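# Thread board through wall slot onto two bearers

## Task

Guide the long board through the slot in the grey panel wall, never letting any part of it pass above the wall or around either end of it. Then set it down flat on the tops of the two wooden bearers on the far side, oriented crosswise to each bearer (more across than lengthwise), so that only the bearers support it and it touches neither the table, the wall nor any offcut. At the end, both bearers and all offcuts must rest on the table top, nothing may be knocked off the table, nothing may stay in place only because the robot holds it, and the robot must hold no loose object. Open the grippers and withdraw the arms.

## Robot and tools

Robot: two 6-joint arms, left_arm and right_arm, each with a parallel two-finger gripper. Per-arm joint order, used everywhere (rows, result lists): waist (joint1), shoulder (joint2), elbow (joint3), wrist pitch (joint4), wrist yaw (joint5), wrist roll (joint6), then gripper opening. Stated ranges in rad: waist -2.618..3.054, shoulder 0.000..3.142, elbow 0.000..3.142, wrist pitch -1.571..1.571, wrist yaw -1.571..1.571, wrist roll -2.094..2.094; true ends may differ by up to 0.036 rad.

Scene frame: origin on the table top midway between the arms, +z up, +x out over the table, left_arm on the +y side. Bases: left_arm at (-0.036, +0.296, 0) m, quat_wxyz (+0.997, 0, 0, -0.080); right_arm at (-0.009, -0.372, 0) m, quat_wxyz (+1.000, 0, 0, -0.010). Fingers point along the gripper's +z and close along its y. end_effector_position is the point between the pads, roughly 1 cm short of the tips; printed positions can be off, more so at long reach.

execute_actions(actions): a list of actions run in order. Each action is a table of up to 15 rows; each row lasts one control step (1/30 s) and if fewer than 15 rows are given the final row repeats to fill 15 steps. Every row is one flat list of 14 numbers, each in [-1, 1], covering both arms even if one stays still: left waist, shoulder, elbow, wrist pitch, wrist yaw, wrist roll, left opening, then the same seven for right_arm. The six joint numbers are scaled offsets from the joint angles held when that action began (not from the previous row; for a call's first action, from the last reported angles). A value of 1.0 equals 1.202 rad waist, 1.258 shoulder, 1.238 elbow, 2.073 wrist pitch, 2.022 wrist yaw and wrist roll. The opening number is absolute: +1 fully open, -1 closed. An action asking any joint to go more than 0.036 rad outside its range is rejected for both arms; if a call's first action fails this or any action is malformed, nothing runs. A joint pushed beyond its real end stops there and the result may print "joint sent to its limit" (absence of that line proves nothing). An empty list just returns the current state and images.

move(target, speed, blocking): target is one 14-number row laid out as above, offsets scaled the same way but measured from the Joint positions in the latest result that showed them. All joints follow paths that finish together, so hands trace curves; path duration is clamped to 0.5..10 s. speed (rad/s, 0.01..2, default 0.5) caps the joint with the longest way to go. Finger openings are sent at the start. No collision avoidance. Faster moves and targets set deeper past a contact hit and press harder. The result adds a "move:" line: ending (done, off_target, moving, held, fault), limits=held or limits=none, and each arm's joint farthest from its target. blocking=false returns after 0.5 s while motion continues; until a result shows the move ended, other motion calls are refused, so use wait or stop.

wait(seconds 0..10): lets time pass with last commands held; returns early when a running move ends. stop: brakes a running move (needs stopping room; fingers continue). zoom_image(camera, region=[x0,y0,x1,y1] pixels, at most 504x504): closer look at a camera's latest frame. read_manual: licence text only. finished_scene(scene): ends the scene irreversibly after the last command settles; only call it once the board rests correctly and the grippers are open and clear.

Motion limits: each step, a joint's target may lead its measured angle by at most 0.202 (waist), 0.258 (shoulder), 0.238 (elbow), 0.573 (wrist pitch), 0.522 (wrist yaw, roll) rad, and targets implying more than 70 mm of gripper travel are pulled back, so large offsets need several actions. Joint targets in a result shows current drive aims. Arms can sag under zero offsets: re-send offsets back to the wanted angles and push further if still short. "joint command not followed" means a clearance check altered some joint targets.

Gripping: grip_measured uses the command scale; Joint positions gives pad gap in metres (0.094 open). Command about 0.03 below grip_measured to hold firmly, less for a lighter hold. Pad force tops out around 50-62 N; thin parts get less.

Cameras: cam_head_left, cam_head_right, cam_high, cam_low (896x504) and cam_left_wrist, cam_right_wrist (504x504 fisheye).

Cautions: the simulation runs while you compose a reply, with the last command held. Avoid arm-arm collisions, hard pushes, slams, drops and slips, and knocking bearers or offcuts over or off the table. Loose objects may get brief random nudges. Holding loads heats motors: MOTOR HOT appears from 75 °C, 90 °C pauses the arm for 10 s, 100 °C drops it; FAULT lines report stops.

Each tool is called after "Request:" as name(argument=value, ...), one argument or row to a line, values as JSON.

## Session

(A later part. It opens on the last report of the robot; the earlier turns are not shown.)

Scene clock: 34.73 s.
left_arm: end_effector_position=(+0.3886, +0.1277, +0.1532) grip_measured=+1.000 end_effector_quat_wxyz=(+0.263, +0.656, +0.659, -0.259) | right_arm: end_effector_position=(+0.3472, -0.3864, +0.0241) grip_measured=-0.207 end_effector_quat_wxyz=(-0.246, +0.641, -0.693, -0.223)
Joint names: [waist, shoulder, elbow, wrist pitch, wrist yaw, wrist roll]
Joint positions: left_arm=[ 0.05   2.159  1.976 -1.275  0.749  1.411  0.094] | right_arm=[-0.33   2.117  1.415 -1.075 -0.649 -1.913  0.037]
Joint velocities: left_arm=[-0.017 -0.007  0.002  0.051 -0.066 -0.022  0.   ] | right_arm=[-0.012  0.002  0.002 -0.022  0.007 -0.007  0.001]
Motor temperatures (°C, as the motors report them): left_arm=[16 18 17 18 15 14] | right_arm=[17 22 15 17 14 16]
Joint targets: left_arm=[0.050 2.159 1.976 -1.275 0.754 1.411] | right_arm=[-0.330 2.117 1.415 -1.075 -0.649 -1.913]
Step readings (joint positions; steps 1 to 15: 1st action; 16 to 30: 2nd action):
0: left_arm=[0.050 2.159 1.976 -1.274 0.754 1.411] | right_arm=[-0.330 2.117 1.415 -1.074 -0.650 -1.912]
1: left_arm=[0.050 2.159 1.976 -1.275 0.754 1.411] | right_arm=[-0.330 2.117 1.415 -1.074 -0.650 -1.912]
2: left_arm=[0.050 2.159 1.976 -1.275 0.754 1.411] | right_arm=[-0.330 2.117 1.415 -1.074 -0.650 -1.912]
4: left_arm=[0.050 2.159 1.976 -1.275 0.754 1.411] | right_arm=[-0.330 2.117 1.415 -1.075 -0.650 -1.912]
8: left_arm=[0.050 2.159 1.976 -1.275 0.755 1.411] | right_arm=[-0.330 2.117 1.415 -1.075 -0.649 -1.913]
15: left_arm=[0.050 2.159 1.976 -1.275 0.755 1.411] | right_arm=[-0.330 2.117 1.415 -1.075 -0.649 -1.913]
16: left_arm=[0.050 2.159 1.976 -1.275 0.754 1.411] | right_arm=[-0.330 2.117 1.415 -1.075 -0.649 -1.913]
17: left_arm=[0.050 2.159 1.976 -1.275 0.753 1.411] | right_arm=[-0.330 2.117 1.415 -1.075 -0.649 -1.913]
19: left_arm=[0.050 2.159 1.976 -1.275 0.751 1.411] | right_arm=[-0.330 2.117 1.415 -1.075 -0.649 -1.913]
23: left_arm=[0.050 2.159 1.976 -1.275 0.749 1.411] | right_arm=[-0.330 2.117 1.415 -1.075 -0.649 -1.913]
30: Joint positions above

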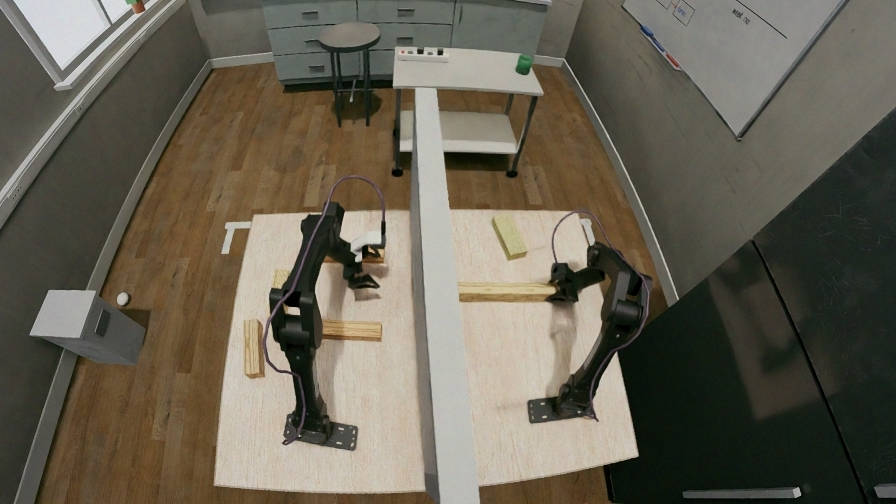

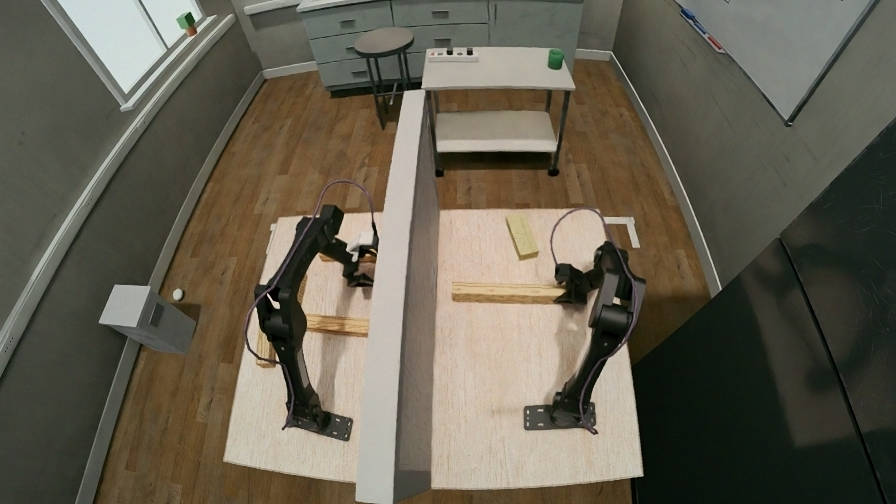

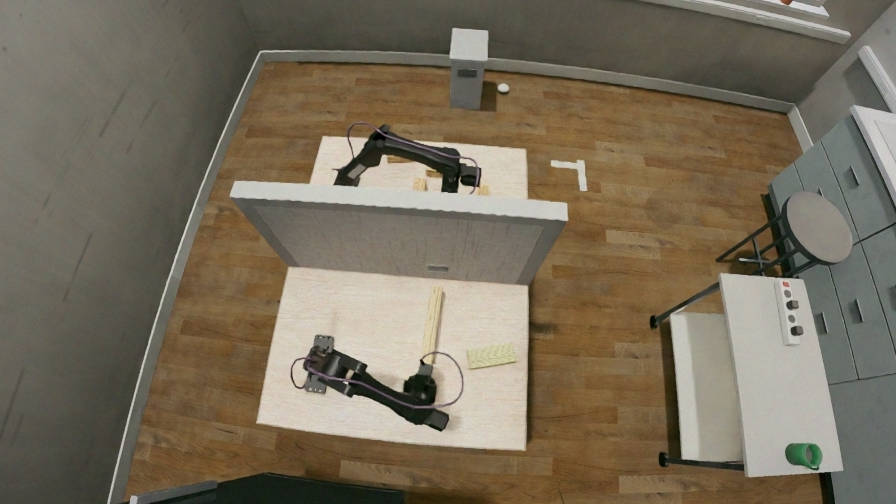

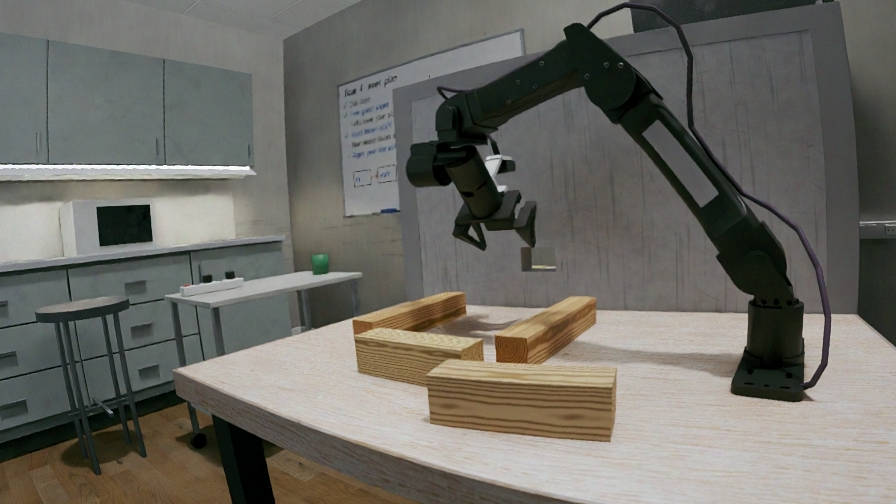

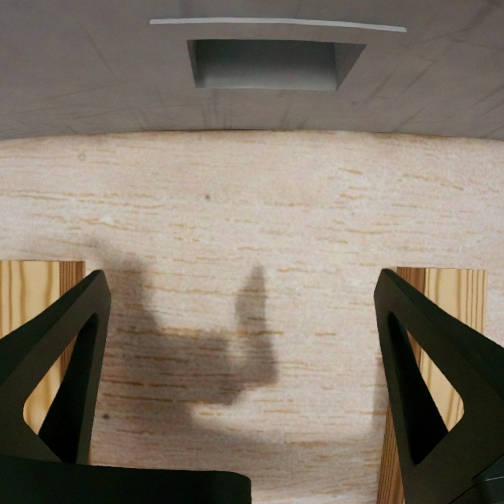

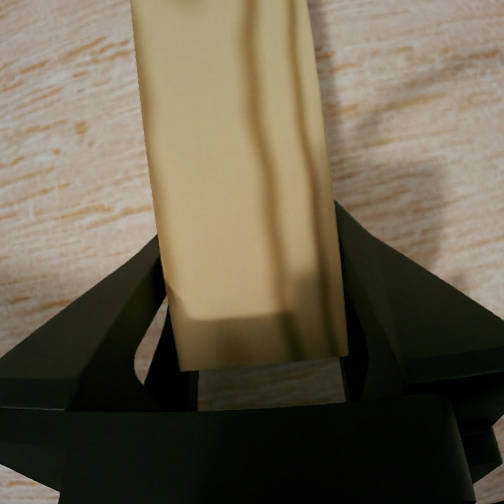

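Request:
move(
  target=[0, 0, 0, 0, 0, 0, 1.0, -0.0038, -0.0672, 0.1340, -0.1266, -0.0097, -0.0006, -0.25],
  speed=0.3,
)

Scene clock: 39.13 s.
left_arm: end_effector_position=(+0.3888, +0.1284, +0.1525) grip_measured=+1.000 end_effector_quat_wxyz=(+0.261, +0.657, +0.660, -0.256) | right_arm: end_effector_position=(+0.3406, -0.3940, +0.0698) grip_measured=-0.207 end_effector_quat_wxyz=(-0.211, +0.645, -0.700, -0.224)
Joint names: [waist, shoulder, elbow, wrist pitch, wrist yaw, wrist roll]
Joint positions: left_arm=[ 0.05   2.159  1.976 -1.275  0.742  1.411  0.094] | right_arm=[-0.33   2.063  1.546 -1.291 -0.584 -1.912  0.037]
Joint velocities: left_arm=[-0.022  0.002  0.002 -0.051 -0.007 -0.022  0.   ] | right_arm=[ 0.007  0.002  0.022 -0.007 -0.007  0.022  0.   ]
Motor temperatures (°C, as the motors report them): left_arm=[16 19 17 18 15 14] | right_arm=[17 23 15 16 14 16]
Joint targets: left_arm=[0.050 2.159 1.976 -1.275 0.748 1.411] | right_arm=[-0.334 2.033 1.581 -1.337 -0.669 -1.914]
move: off_target (right_arm); limits=none; left_arm: farthest joint: the wrist yaw, 0.007 radians from its target (0.000 radians at the start); right_arm: farthest joint: the wrist yaw, 0.084 radians from its target (0.020 radians at the start)

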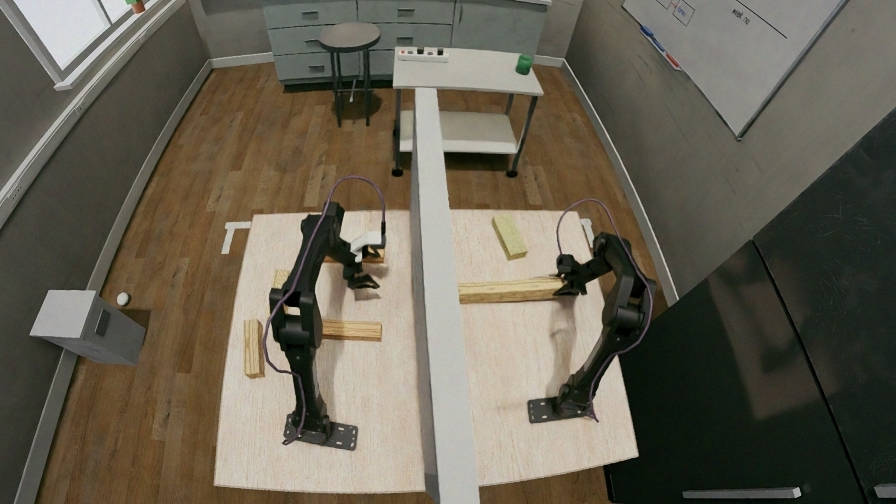

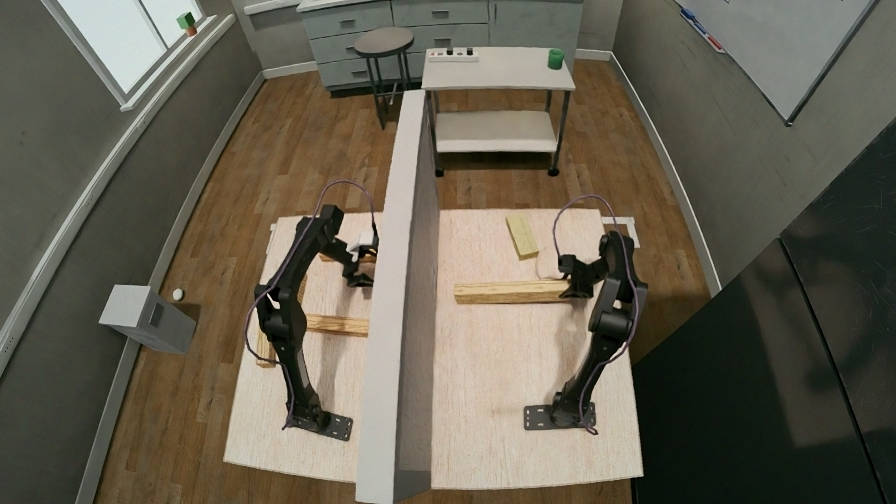

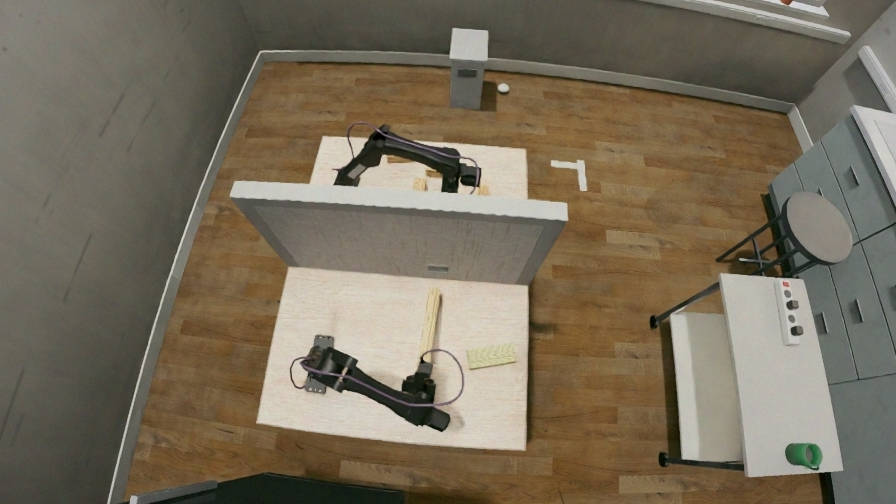

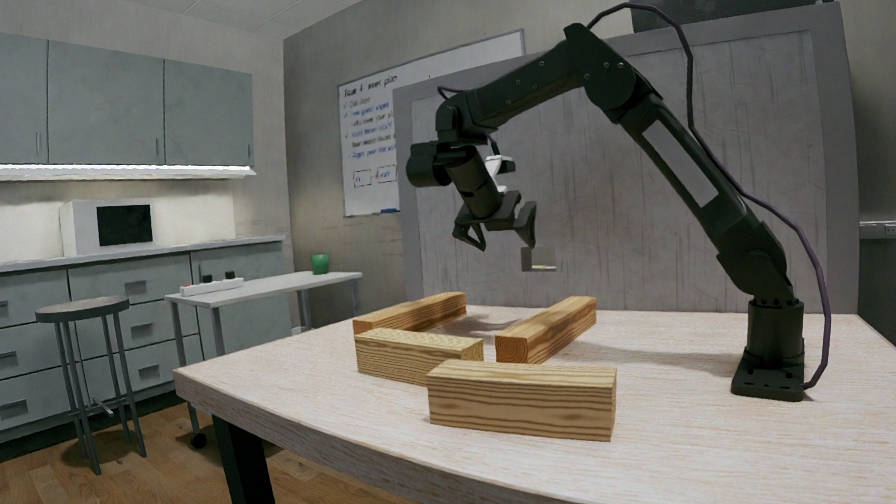

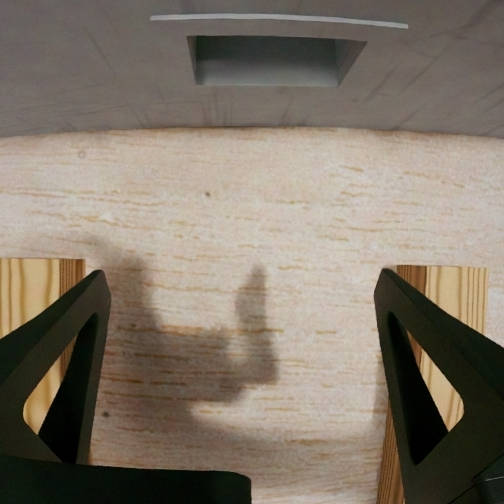

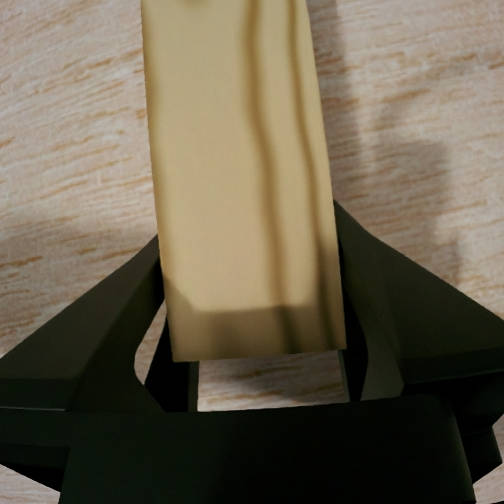

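Request:
execute_actions(
  actions=[],
)

Scene clock: 39.83 s.
left_arm: end_effector_position=(+0.3888, +0.1284, +0.1525) grip_measured=+1.000 end_effector_quat_wxyz=(+0.261, +0.657, +0.660, -0.256) | right_arm: end_effector_position=(+0.3406, -0.3940, +0.0697) grip_measured=-0.207 end_effector_quat_wxyz=(-0.211, +0.645, -0.700, -0.224)
Joint names: [waist, shoulder, elbow, wrist pitch, wrist yaw, wrist roll]
Joint positions: left_arm=[ 0.05   2.159  1.976 -1.275  0.742  1.411  0.094] | right_arm=[-0.33   2.063  1.546 -1.291 -0.584 -1.912  0.037]
Joint velocities: left_arm=[ 0.002  0.007 -0.022 -0.022 -0.066 -0.007  0.   ] | right_arm=[-0.007  0.017  0.022 -0.081 -0.022 -0.007  0.   ]
Motor temperatures (°C, as the motors report them): left_arm=[16 19 17 18 15 14] | right_arm=[17 23 15 16 14 16]
Joint targets: left_arm=[0.050 2.159 1.976 -1.275 0.748 1.411] | right_arm=[-0.334 2.033 1.581 -1.337 -0.668 -1.914]

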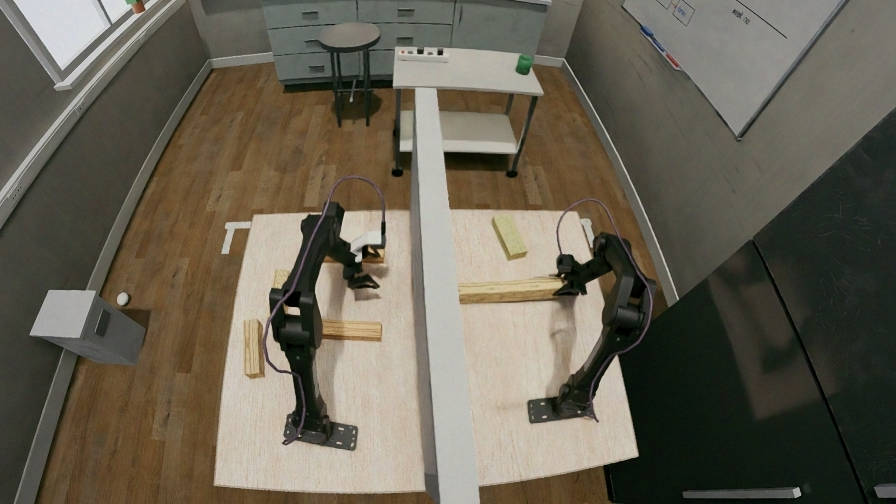

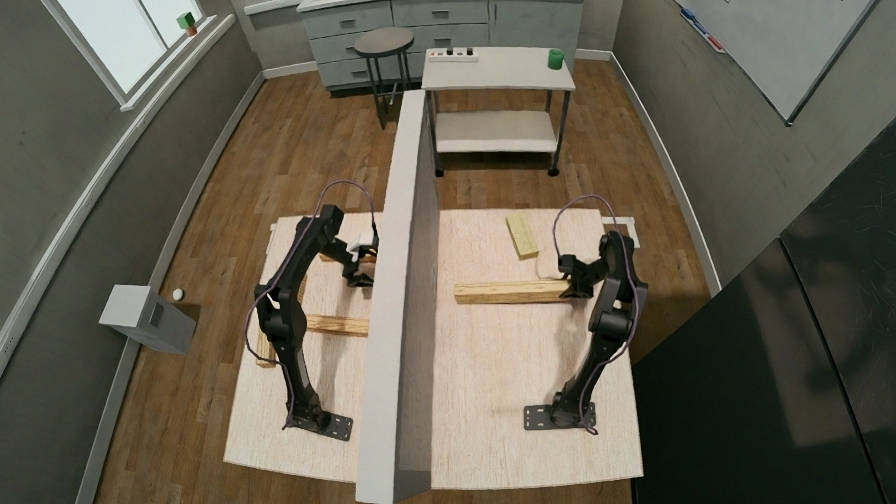

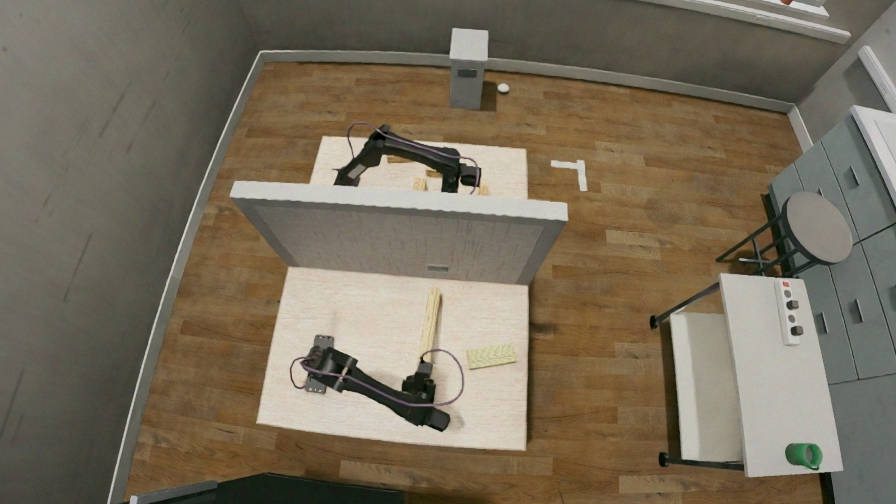

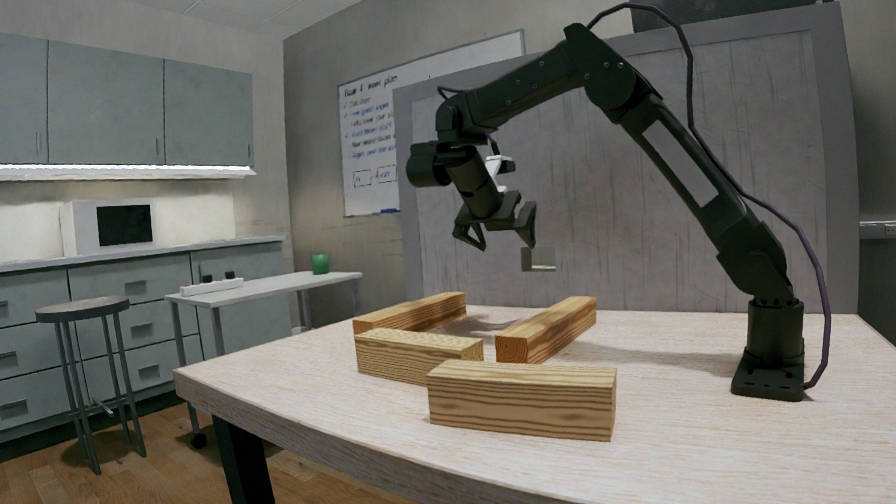

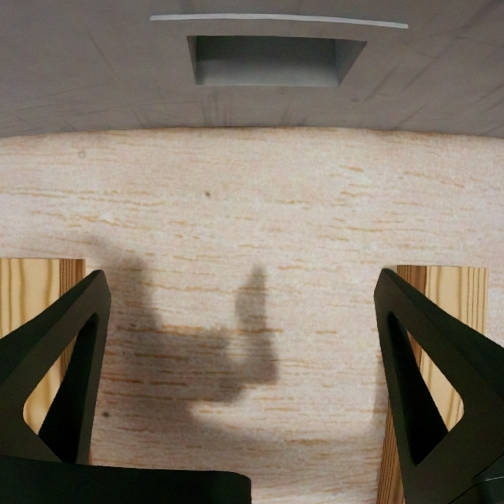

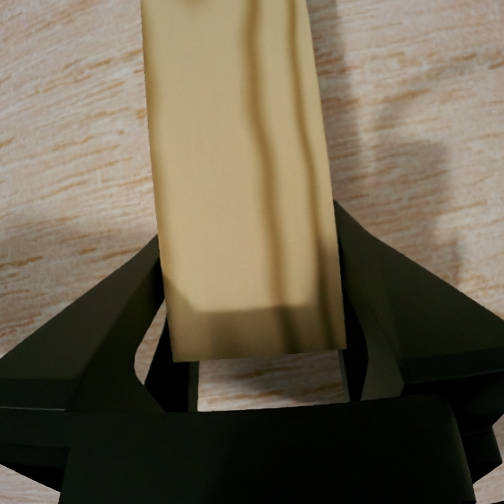

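Request:
zoom_image(
  camera="cam_high",
  region=[340, 240, 540, 440],
)

Region (340, 240, 540, 440) of cam_high's 896x504 image, scaled by 2.520, with more detail than that image has.

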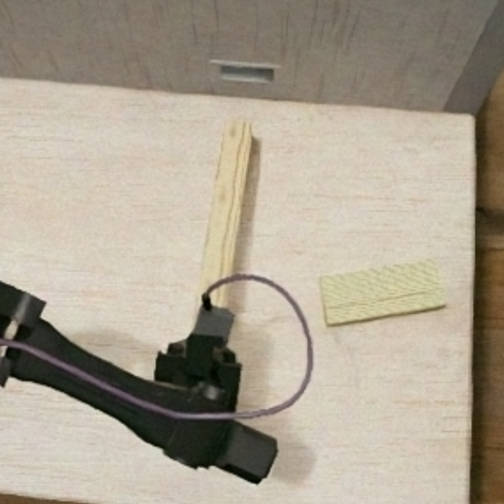

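Request:
zoom_image(
  camera="cam_head_right",
  region=[400, 220, 660, 350],
)

Region (400, 220, 660, 350) of cam_head_right's 896x504 image, scaled by 1.938, with more detail than that image has.

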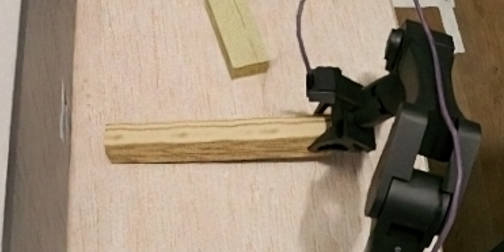

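Request:
zoom_image(
  camera="cam_low",
  region=[460, 210, 620, 310],
)

Region (460, 210, 620, 310) of cam_low's 896x504 image, scaled by 3.150, with more detail than that image has; it fills the top 315 rows of this view, and the rest is white.

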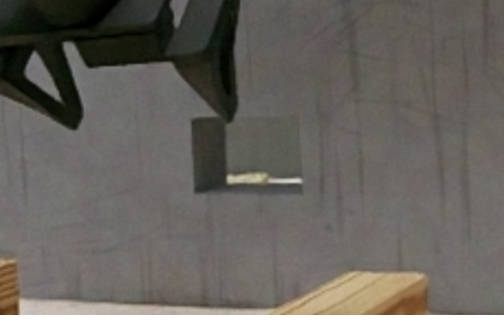

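Request:
move(
  target=[0, 0, 0, 0, 0.003, 0, 1, -0.0076, -0.0493, 0.0565, -0.0449, -0.0836, -0.002, -0.25],
  speed=0.2,
)

Scene clock: 46.10 s.
left_arm: end_effector_position=(+0.3889, +0.1289, +0.1521) grip_measured=+1.000 end_effector_quat_wxyz=(+0.260, +0.657, +0.660, -0.255) | right_arm: end_effector_position=(+0.3448, -0.3867, +0.0948) grip_measured=-0.207 end_effector_quat_wxyz=(-0.239, +0.639, -0.695, -0.228)
Joint names: [waist, shoulder, elbow, wrist pitch, wrist yaw, wrist roll]
Joint positions: left_arm=[ 0.05   2.159  1.976 -1.275  0.739  1.411  0.094] | right_arm=[-0.33   2.031  1.581 -1.341 -0.641 -1.911  0.037]
Joint velocities: left_arm=[-0.017 -0.012  0.007  0.007  0.051 -0.037  0.   ] | right_arm=[ 0.007  0.002 -0.022  0.022 -0.007 -0.022 -0.001]
Motor temperatures (°C, as the motors report them): left_arm=[16 20 17 17 15 14] | right_arm=[17 24 16 16 15 16]
Joint targets: left_arm=[0.050 2.159 1.976 -1.275 0.749 1.411] | right_arm=[-0.339 2.001 1.616 -1.384 -0.753 -1.915]
move: off_target (right_arm); limits=none; left_arm: farthest joint: the wrist yaw, 0.009 radians from its target (0.006 radians at the start); right_arm: farthest joint: the wrist yaw, 0.112 radians from its target (0.169 radians at the start)

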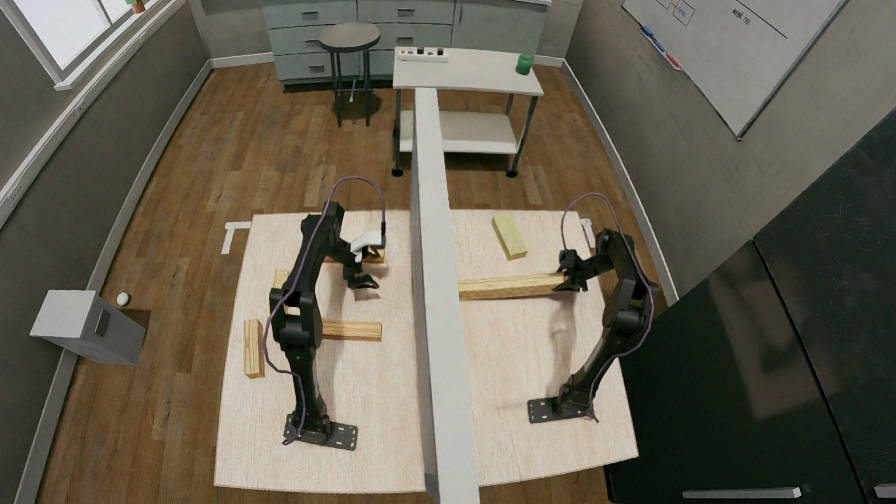

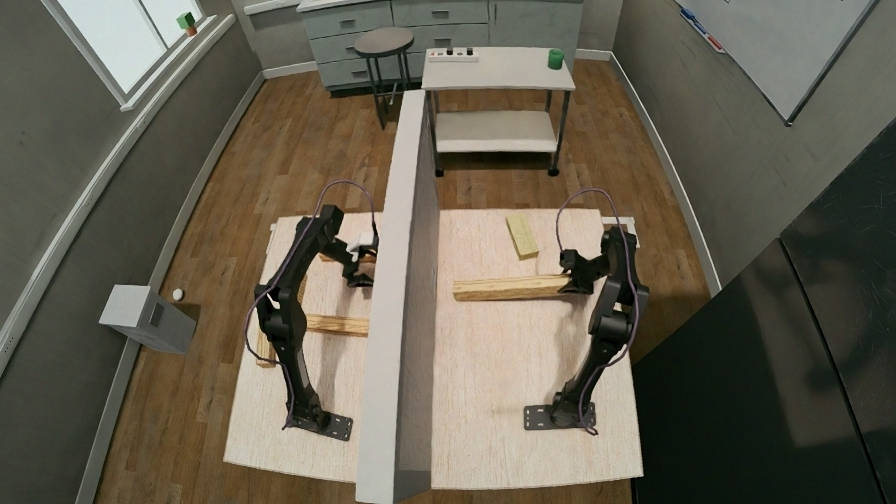

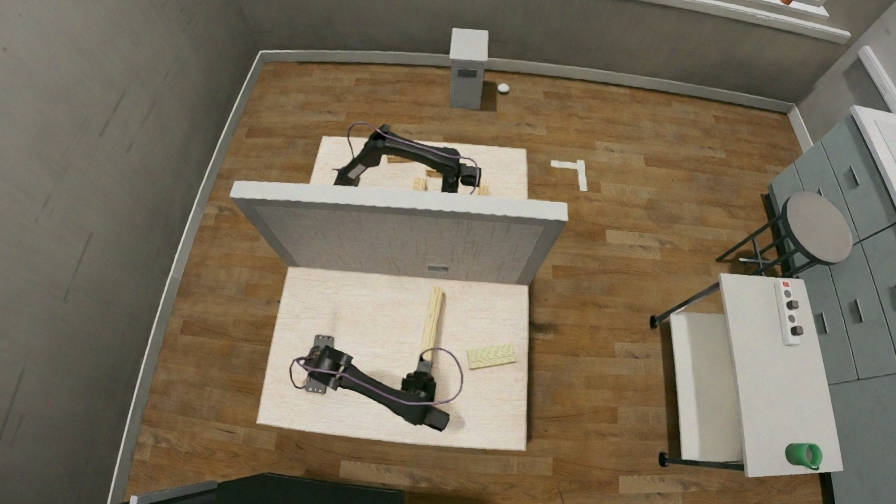

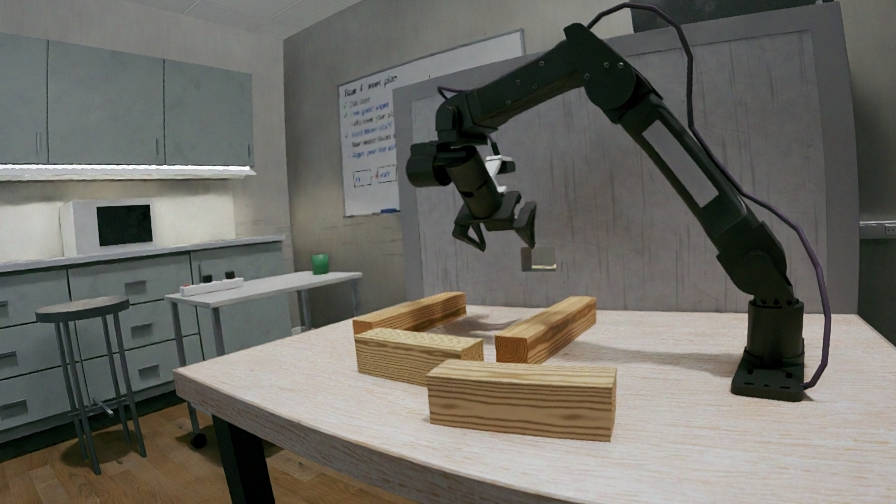

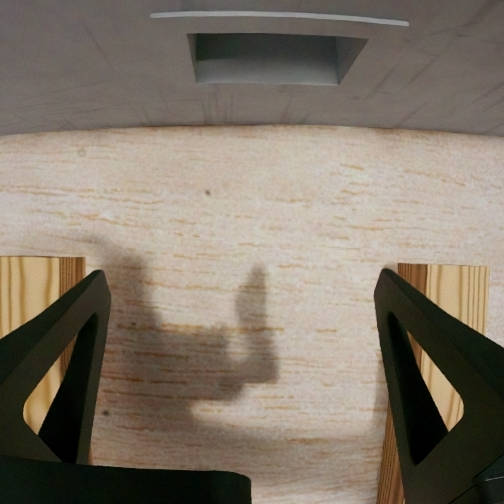

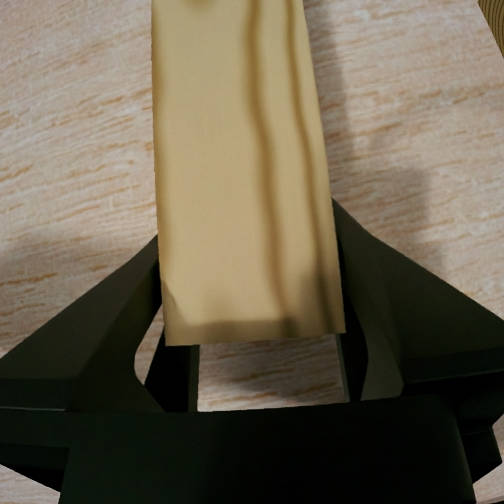

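Request:
move(
  target=[0, 0, 0, 0, 0.005, 0, 1, -0.004, 0.070, -0.127, 0.1194, -0.0134, -0.0015, -0.25],
  speed=0.4,
)

Scene clock: 50.70 s.
left_arm: end_effector_position=(+0.3890, +0.1294, +0.1516) grip_measured=+1.000 end_effector_quat_wxyz=(+0.259, +0.657, +0.661, -0.254) | right_arm: end_effector_position=(+0.3464, -0.3836, +0.0331) grip_measured=-0.207 end_effector_quat_wxyz=(-0.248, +0.635, -0.692, -0.235)
Joint names: [waist, shoulder, elbow, wrist pitch, wrist yaw, wrist roll]
Joint positions: left_arm=[ 0.05   2.159  1.976 -1.275  0.735  1.411  0.094] | right_arm=[-0.33   2.115  1.439 -1.122 -0.666 -1.915  0.037]
Joint velocities: left_arm=[-0.007  0.027 -0.007 -0.037 -0.007 -0.051  0.   ] | right_arm=[ 0.022 -0.012  0.002 -0.037 -0.037 -0.022  0.001]
Motor temperatures (°C, as the motors report them): left_arm=[16 20 17 17 15 14] | right_arm=[17 24 16 16 15 16]
Joint targets: left_arm=[0.050 2.159 1.976 -1.275 0.749 1.411] | right_arm=[-0.335 2.118 1.424 -1.093 -0.668 -1.914]
move: off_target (right_arm); limits=none; left_arm: farthest joint: the wrist yaw, 0.014 radians from its target (0.010 radians at the start); right_arm: farthest joint: the wrist pitch, 0.029 radians from its target (0.247 radians at the start)

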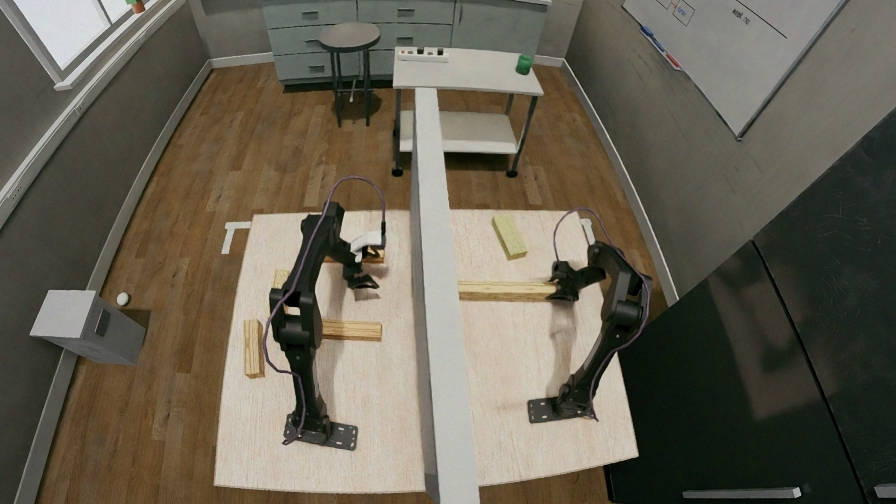

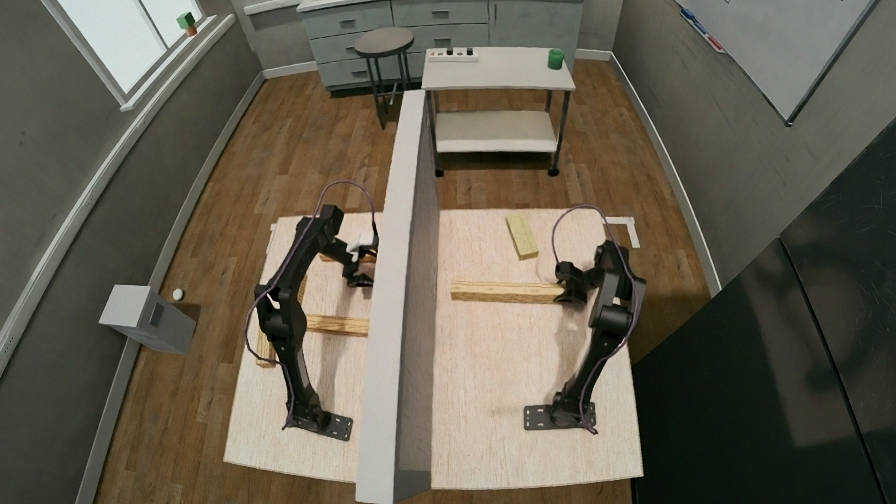

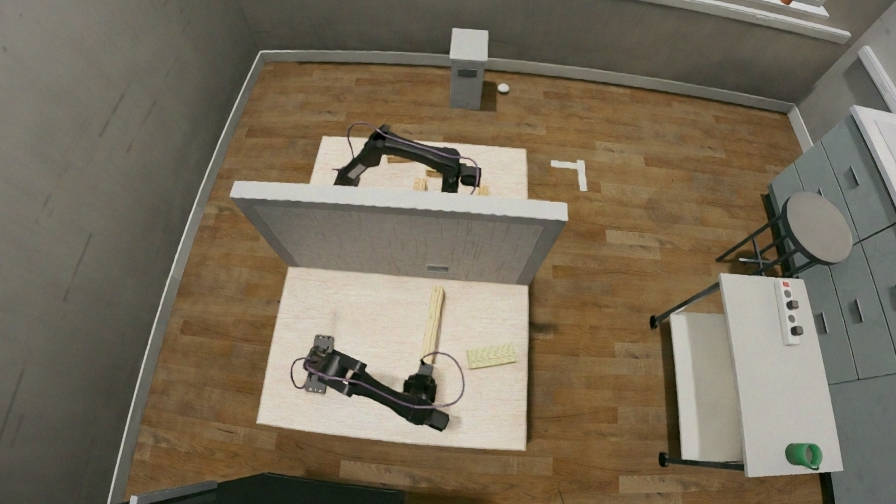

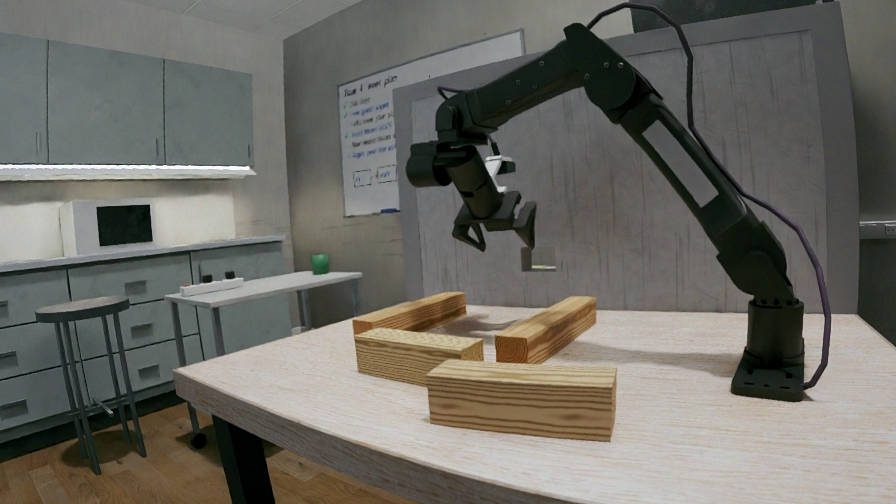

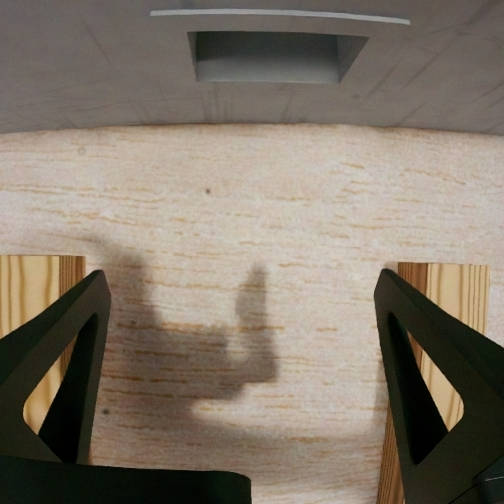

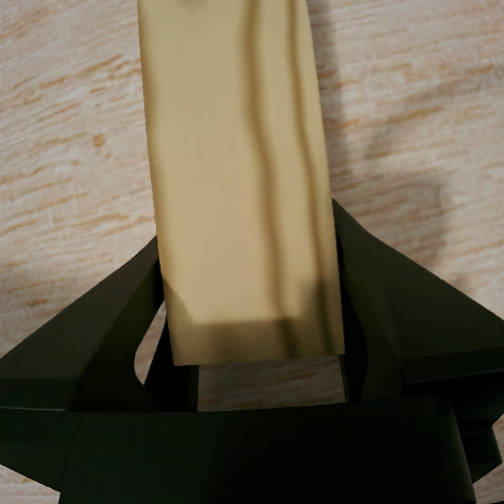

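Request:
move(
  target=[0, 0, 0, 0, 0.01, 0, 1, 0.2097, -0.1204, -0.0442, 0.0517, -0.0159, 0.1575, 1],
  speed=0.5,
)

Scene clock: 53.80 s.
left_arm: end_effector_position=(+0.3891, +0.1297, +0.1513) grip_measured=+1.000 end_effector_quat_wxyz=(+0.258, +0.658, +0.661, -0.253) | right_arm: end_effector_position=(+0.3585, -0.2959, +0.0671) grip_measured=+1.000 end_effector_quat_wxyz=(-0.239, +0.641, -0.693, -0.227)
Joint names: [waist, shoulder, elbow, wrist pitch, wrist yaw, wrist roll]
Joint positions: left_arm=[ 0.05   2.159  1.976 -1.275  0.733  1.411  0.094] | right_arm=[-0.078  1.984  1.406 -1.02  -0.672 -1.602  0.094]
Joint velocities: left_arm=[-0.002 -0.022  0.002  0.037 -0.022 -0.007  0.   ] | right_arm=[ 0.007 -0.002 -0.007  0.007 -0.007 -0.037  0.   ]
Motor temperatures (°C, as the motors report them): left_arm=[16 20 17 17 15 14] | right_arm=[17 24 16 16 15 16]
Joint targets: left_arm=[0.050 2.159 1.976 -1.275 0.755 1.411] | right_arm=[-0.078 1.963 1.384 -1.015 -0.698 -1.596]
move: off_target (left_arm, right_arm); limits=none; left_arm: farthest joint: the wrist yaw, 0.023 radians from its target (0.020 radians at the start); right_arm: farthest joint: the wrist yaw, 0.026 radians from its target (0.032 radians at the start)

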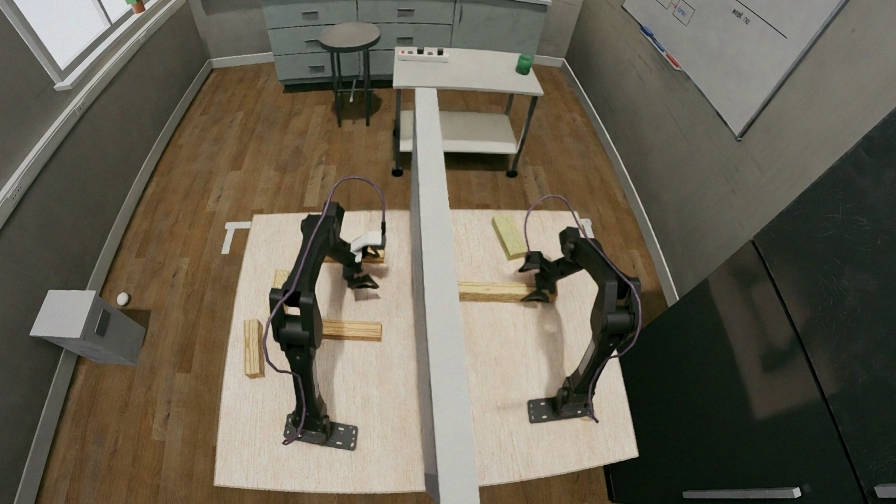

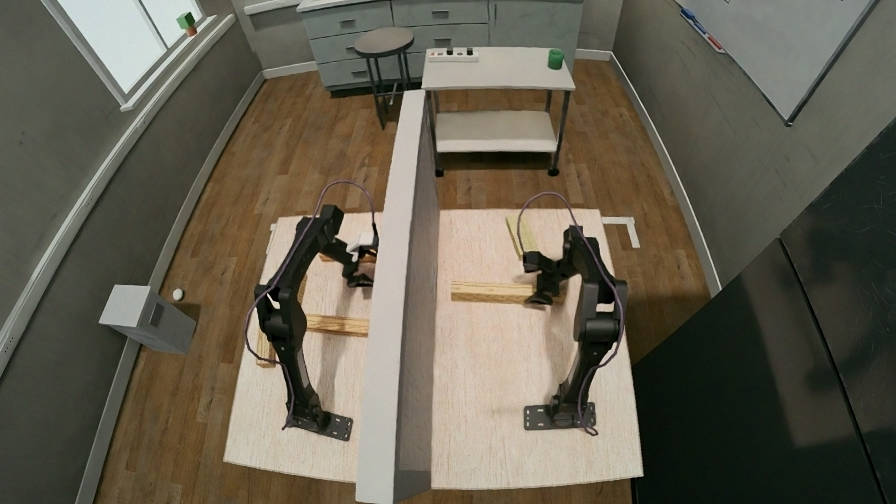

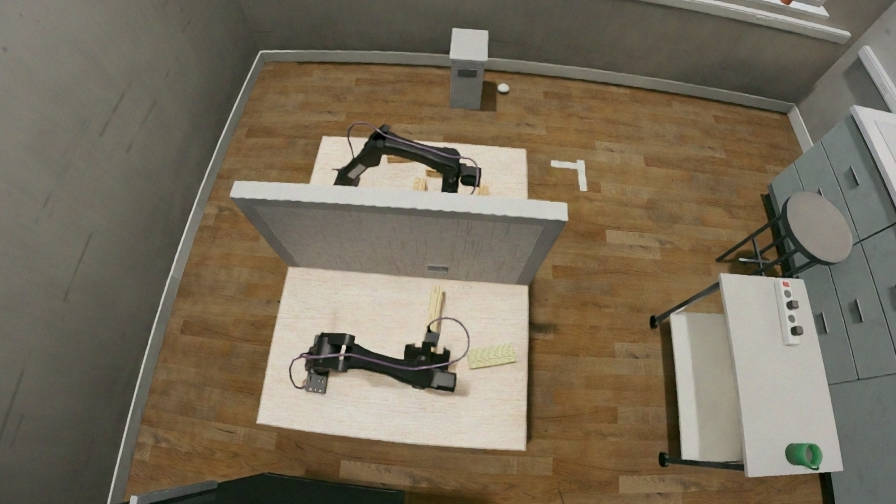

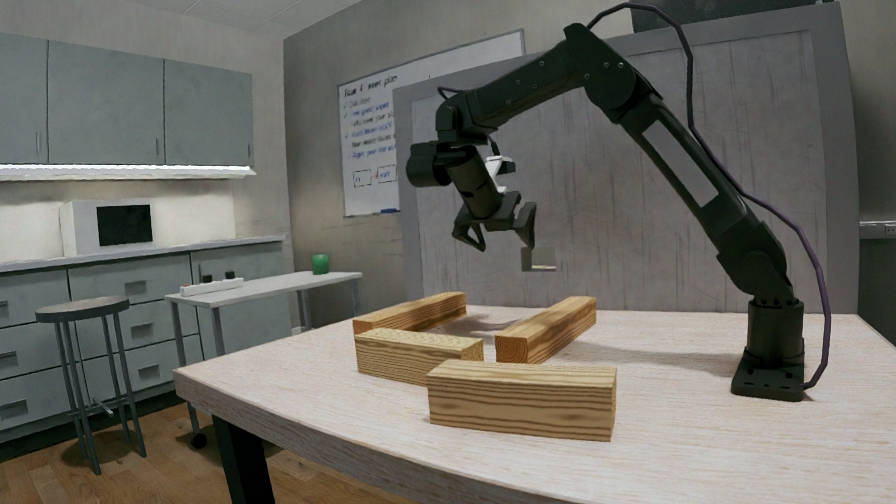

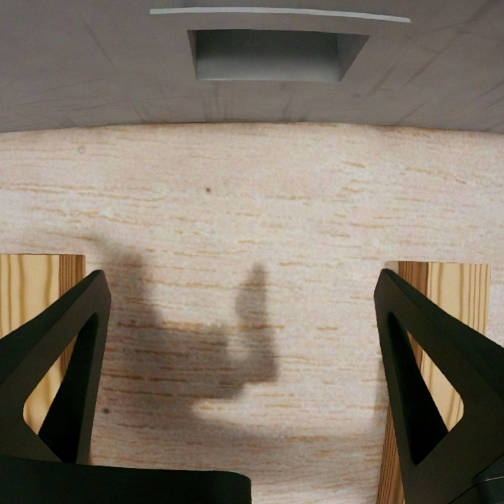

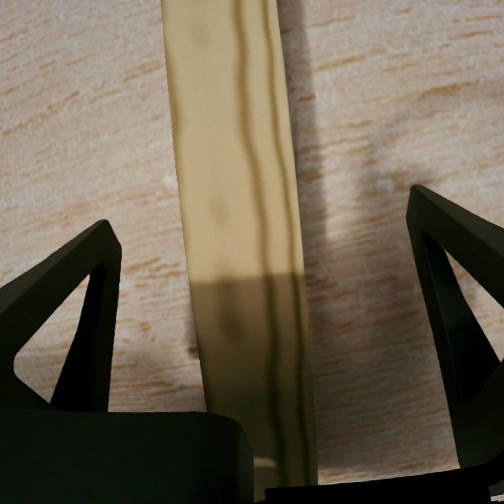

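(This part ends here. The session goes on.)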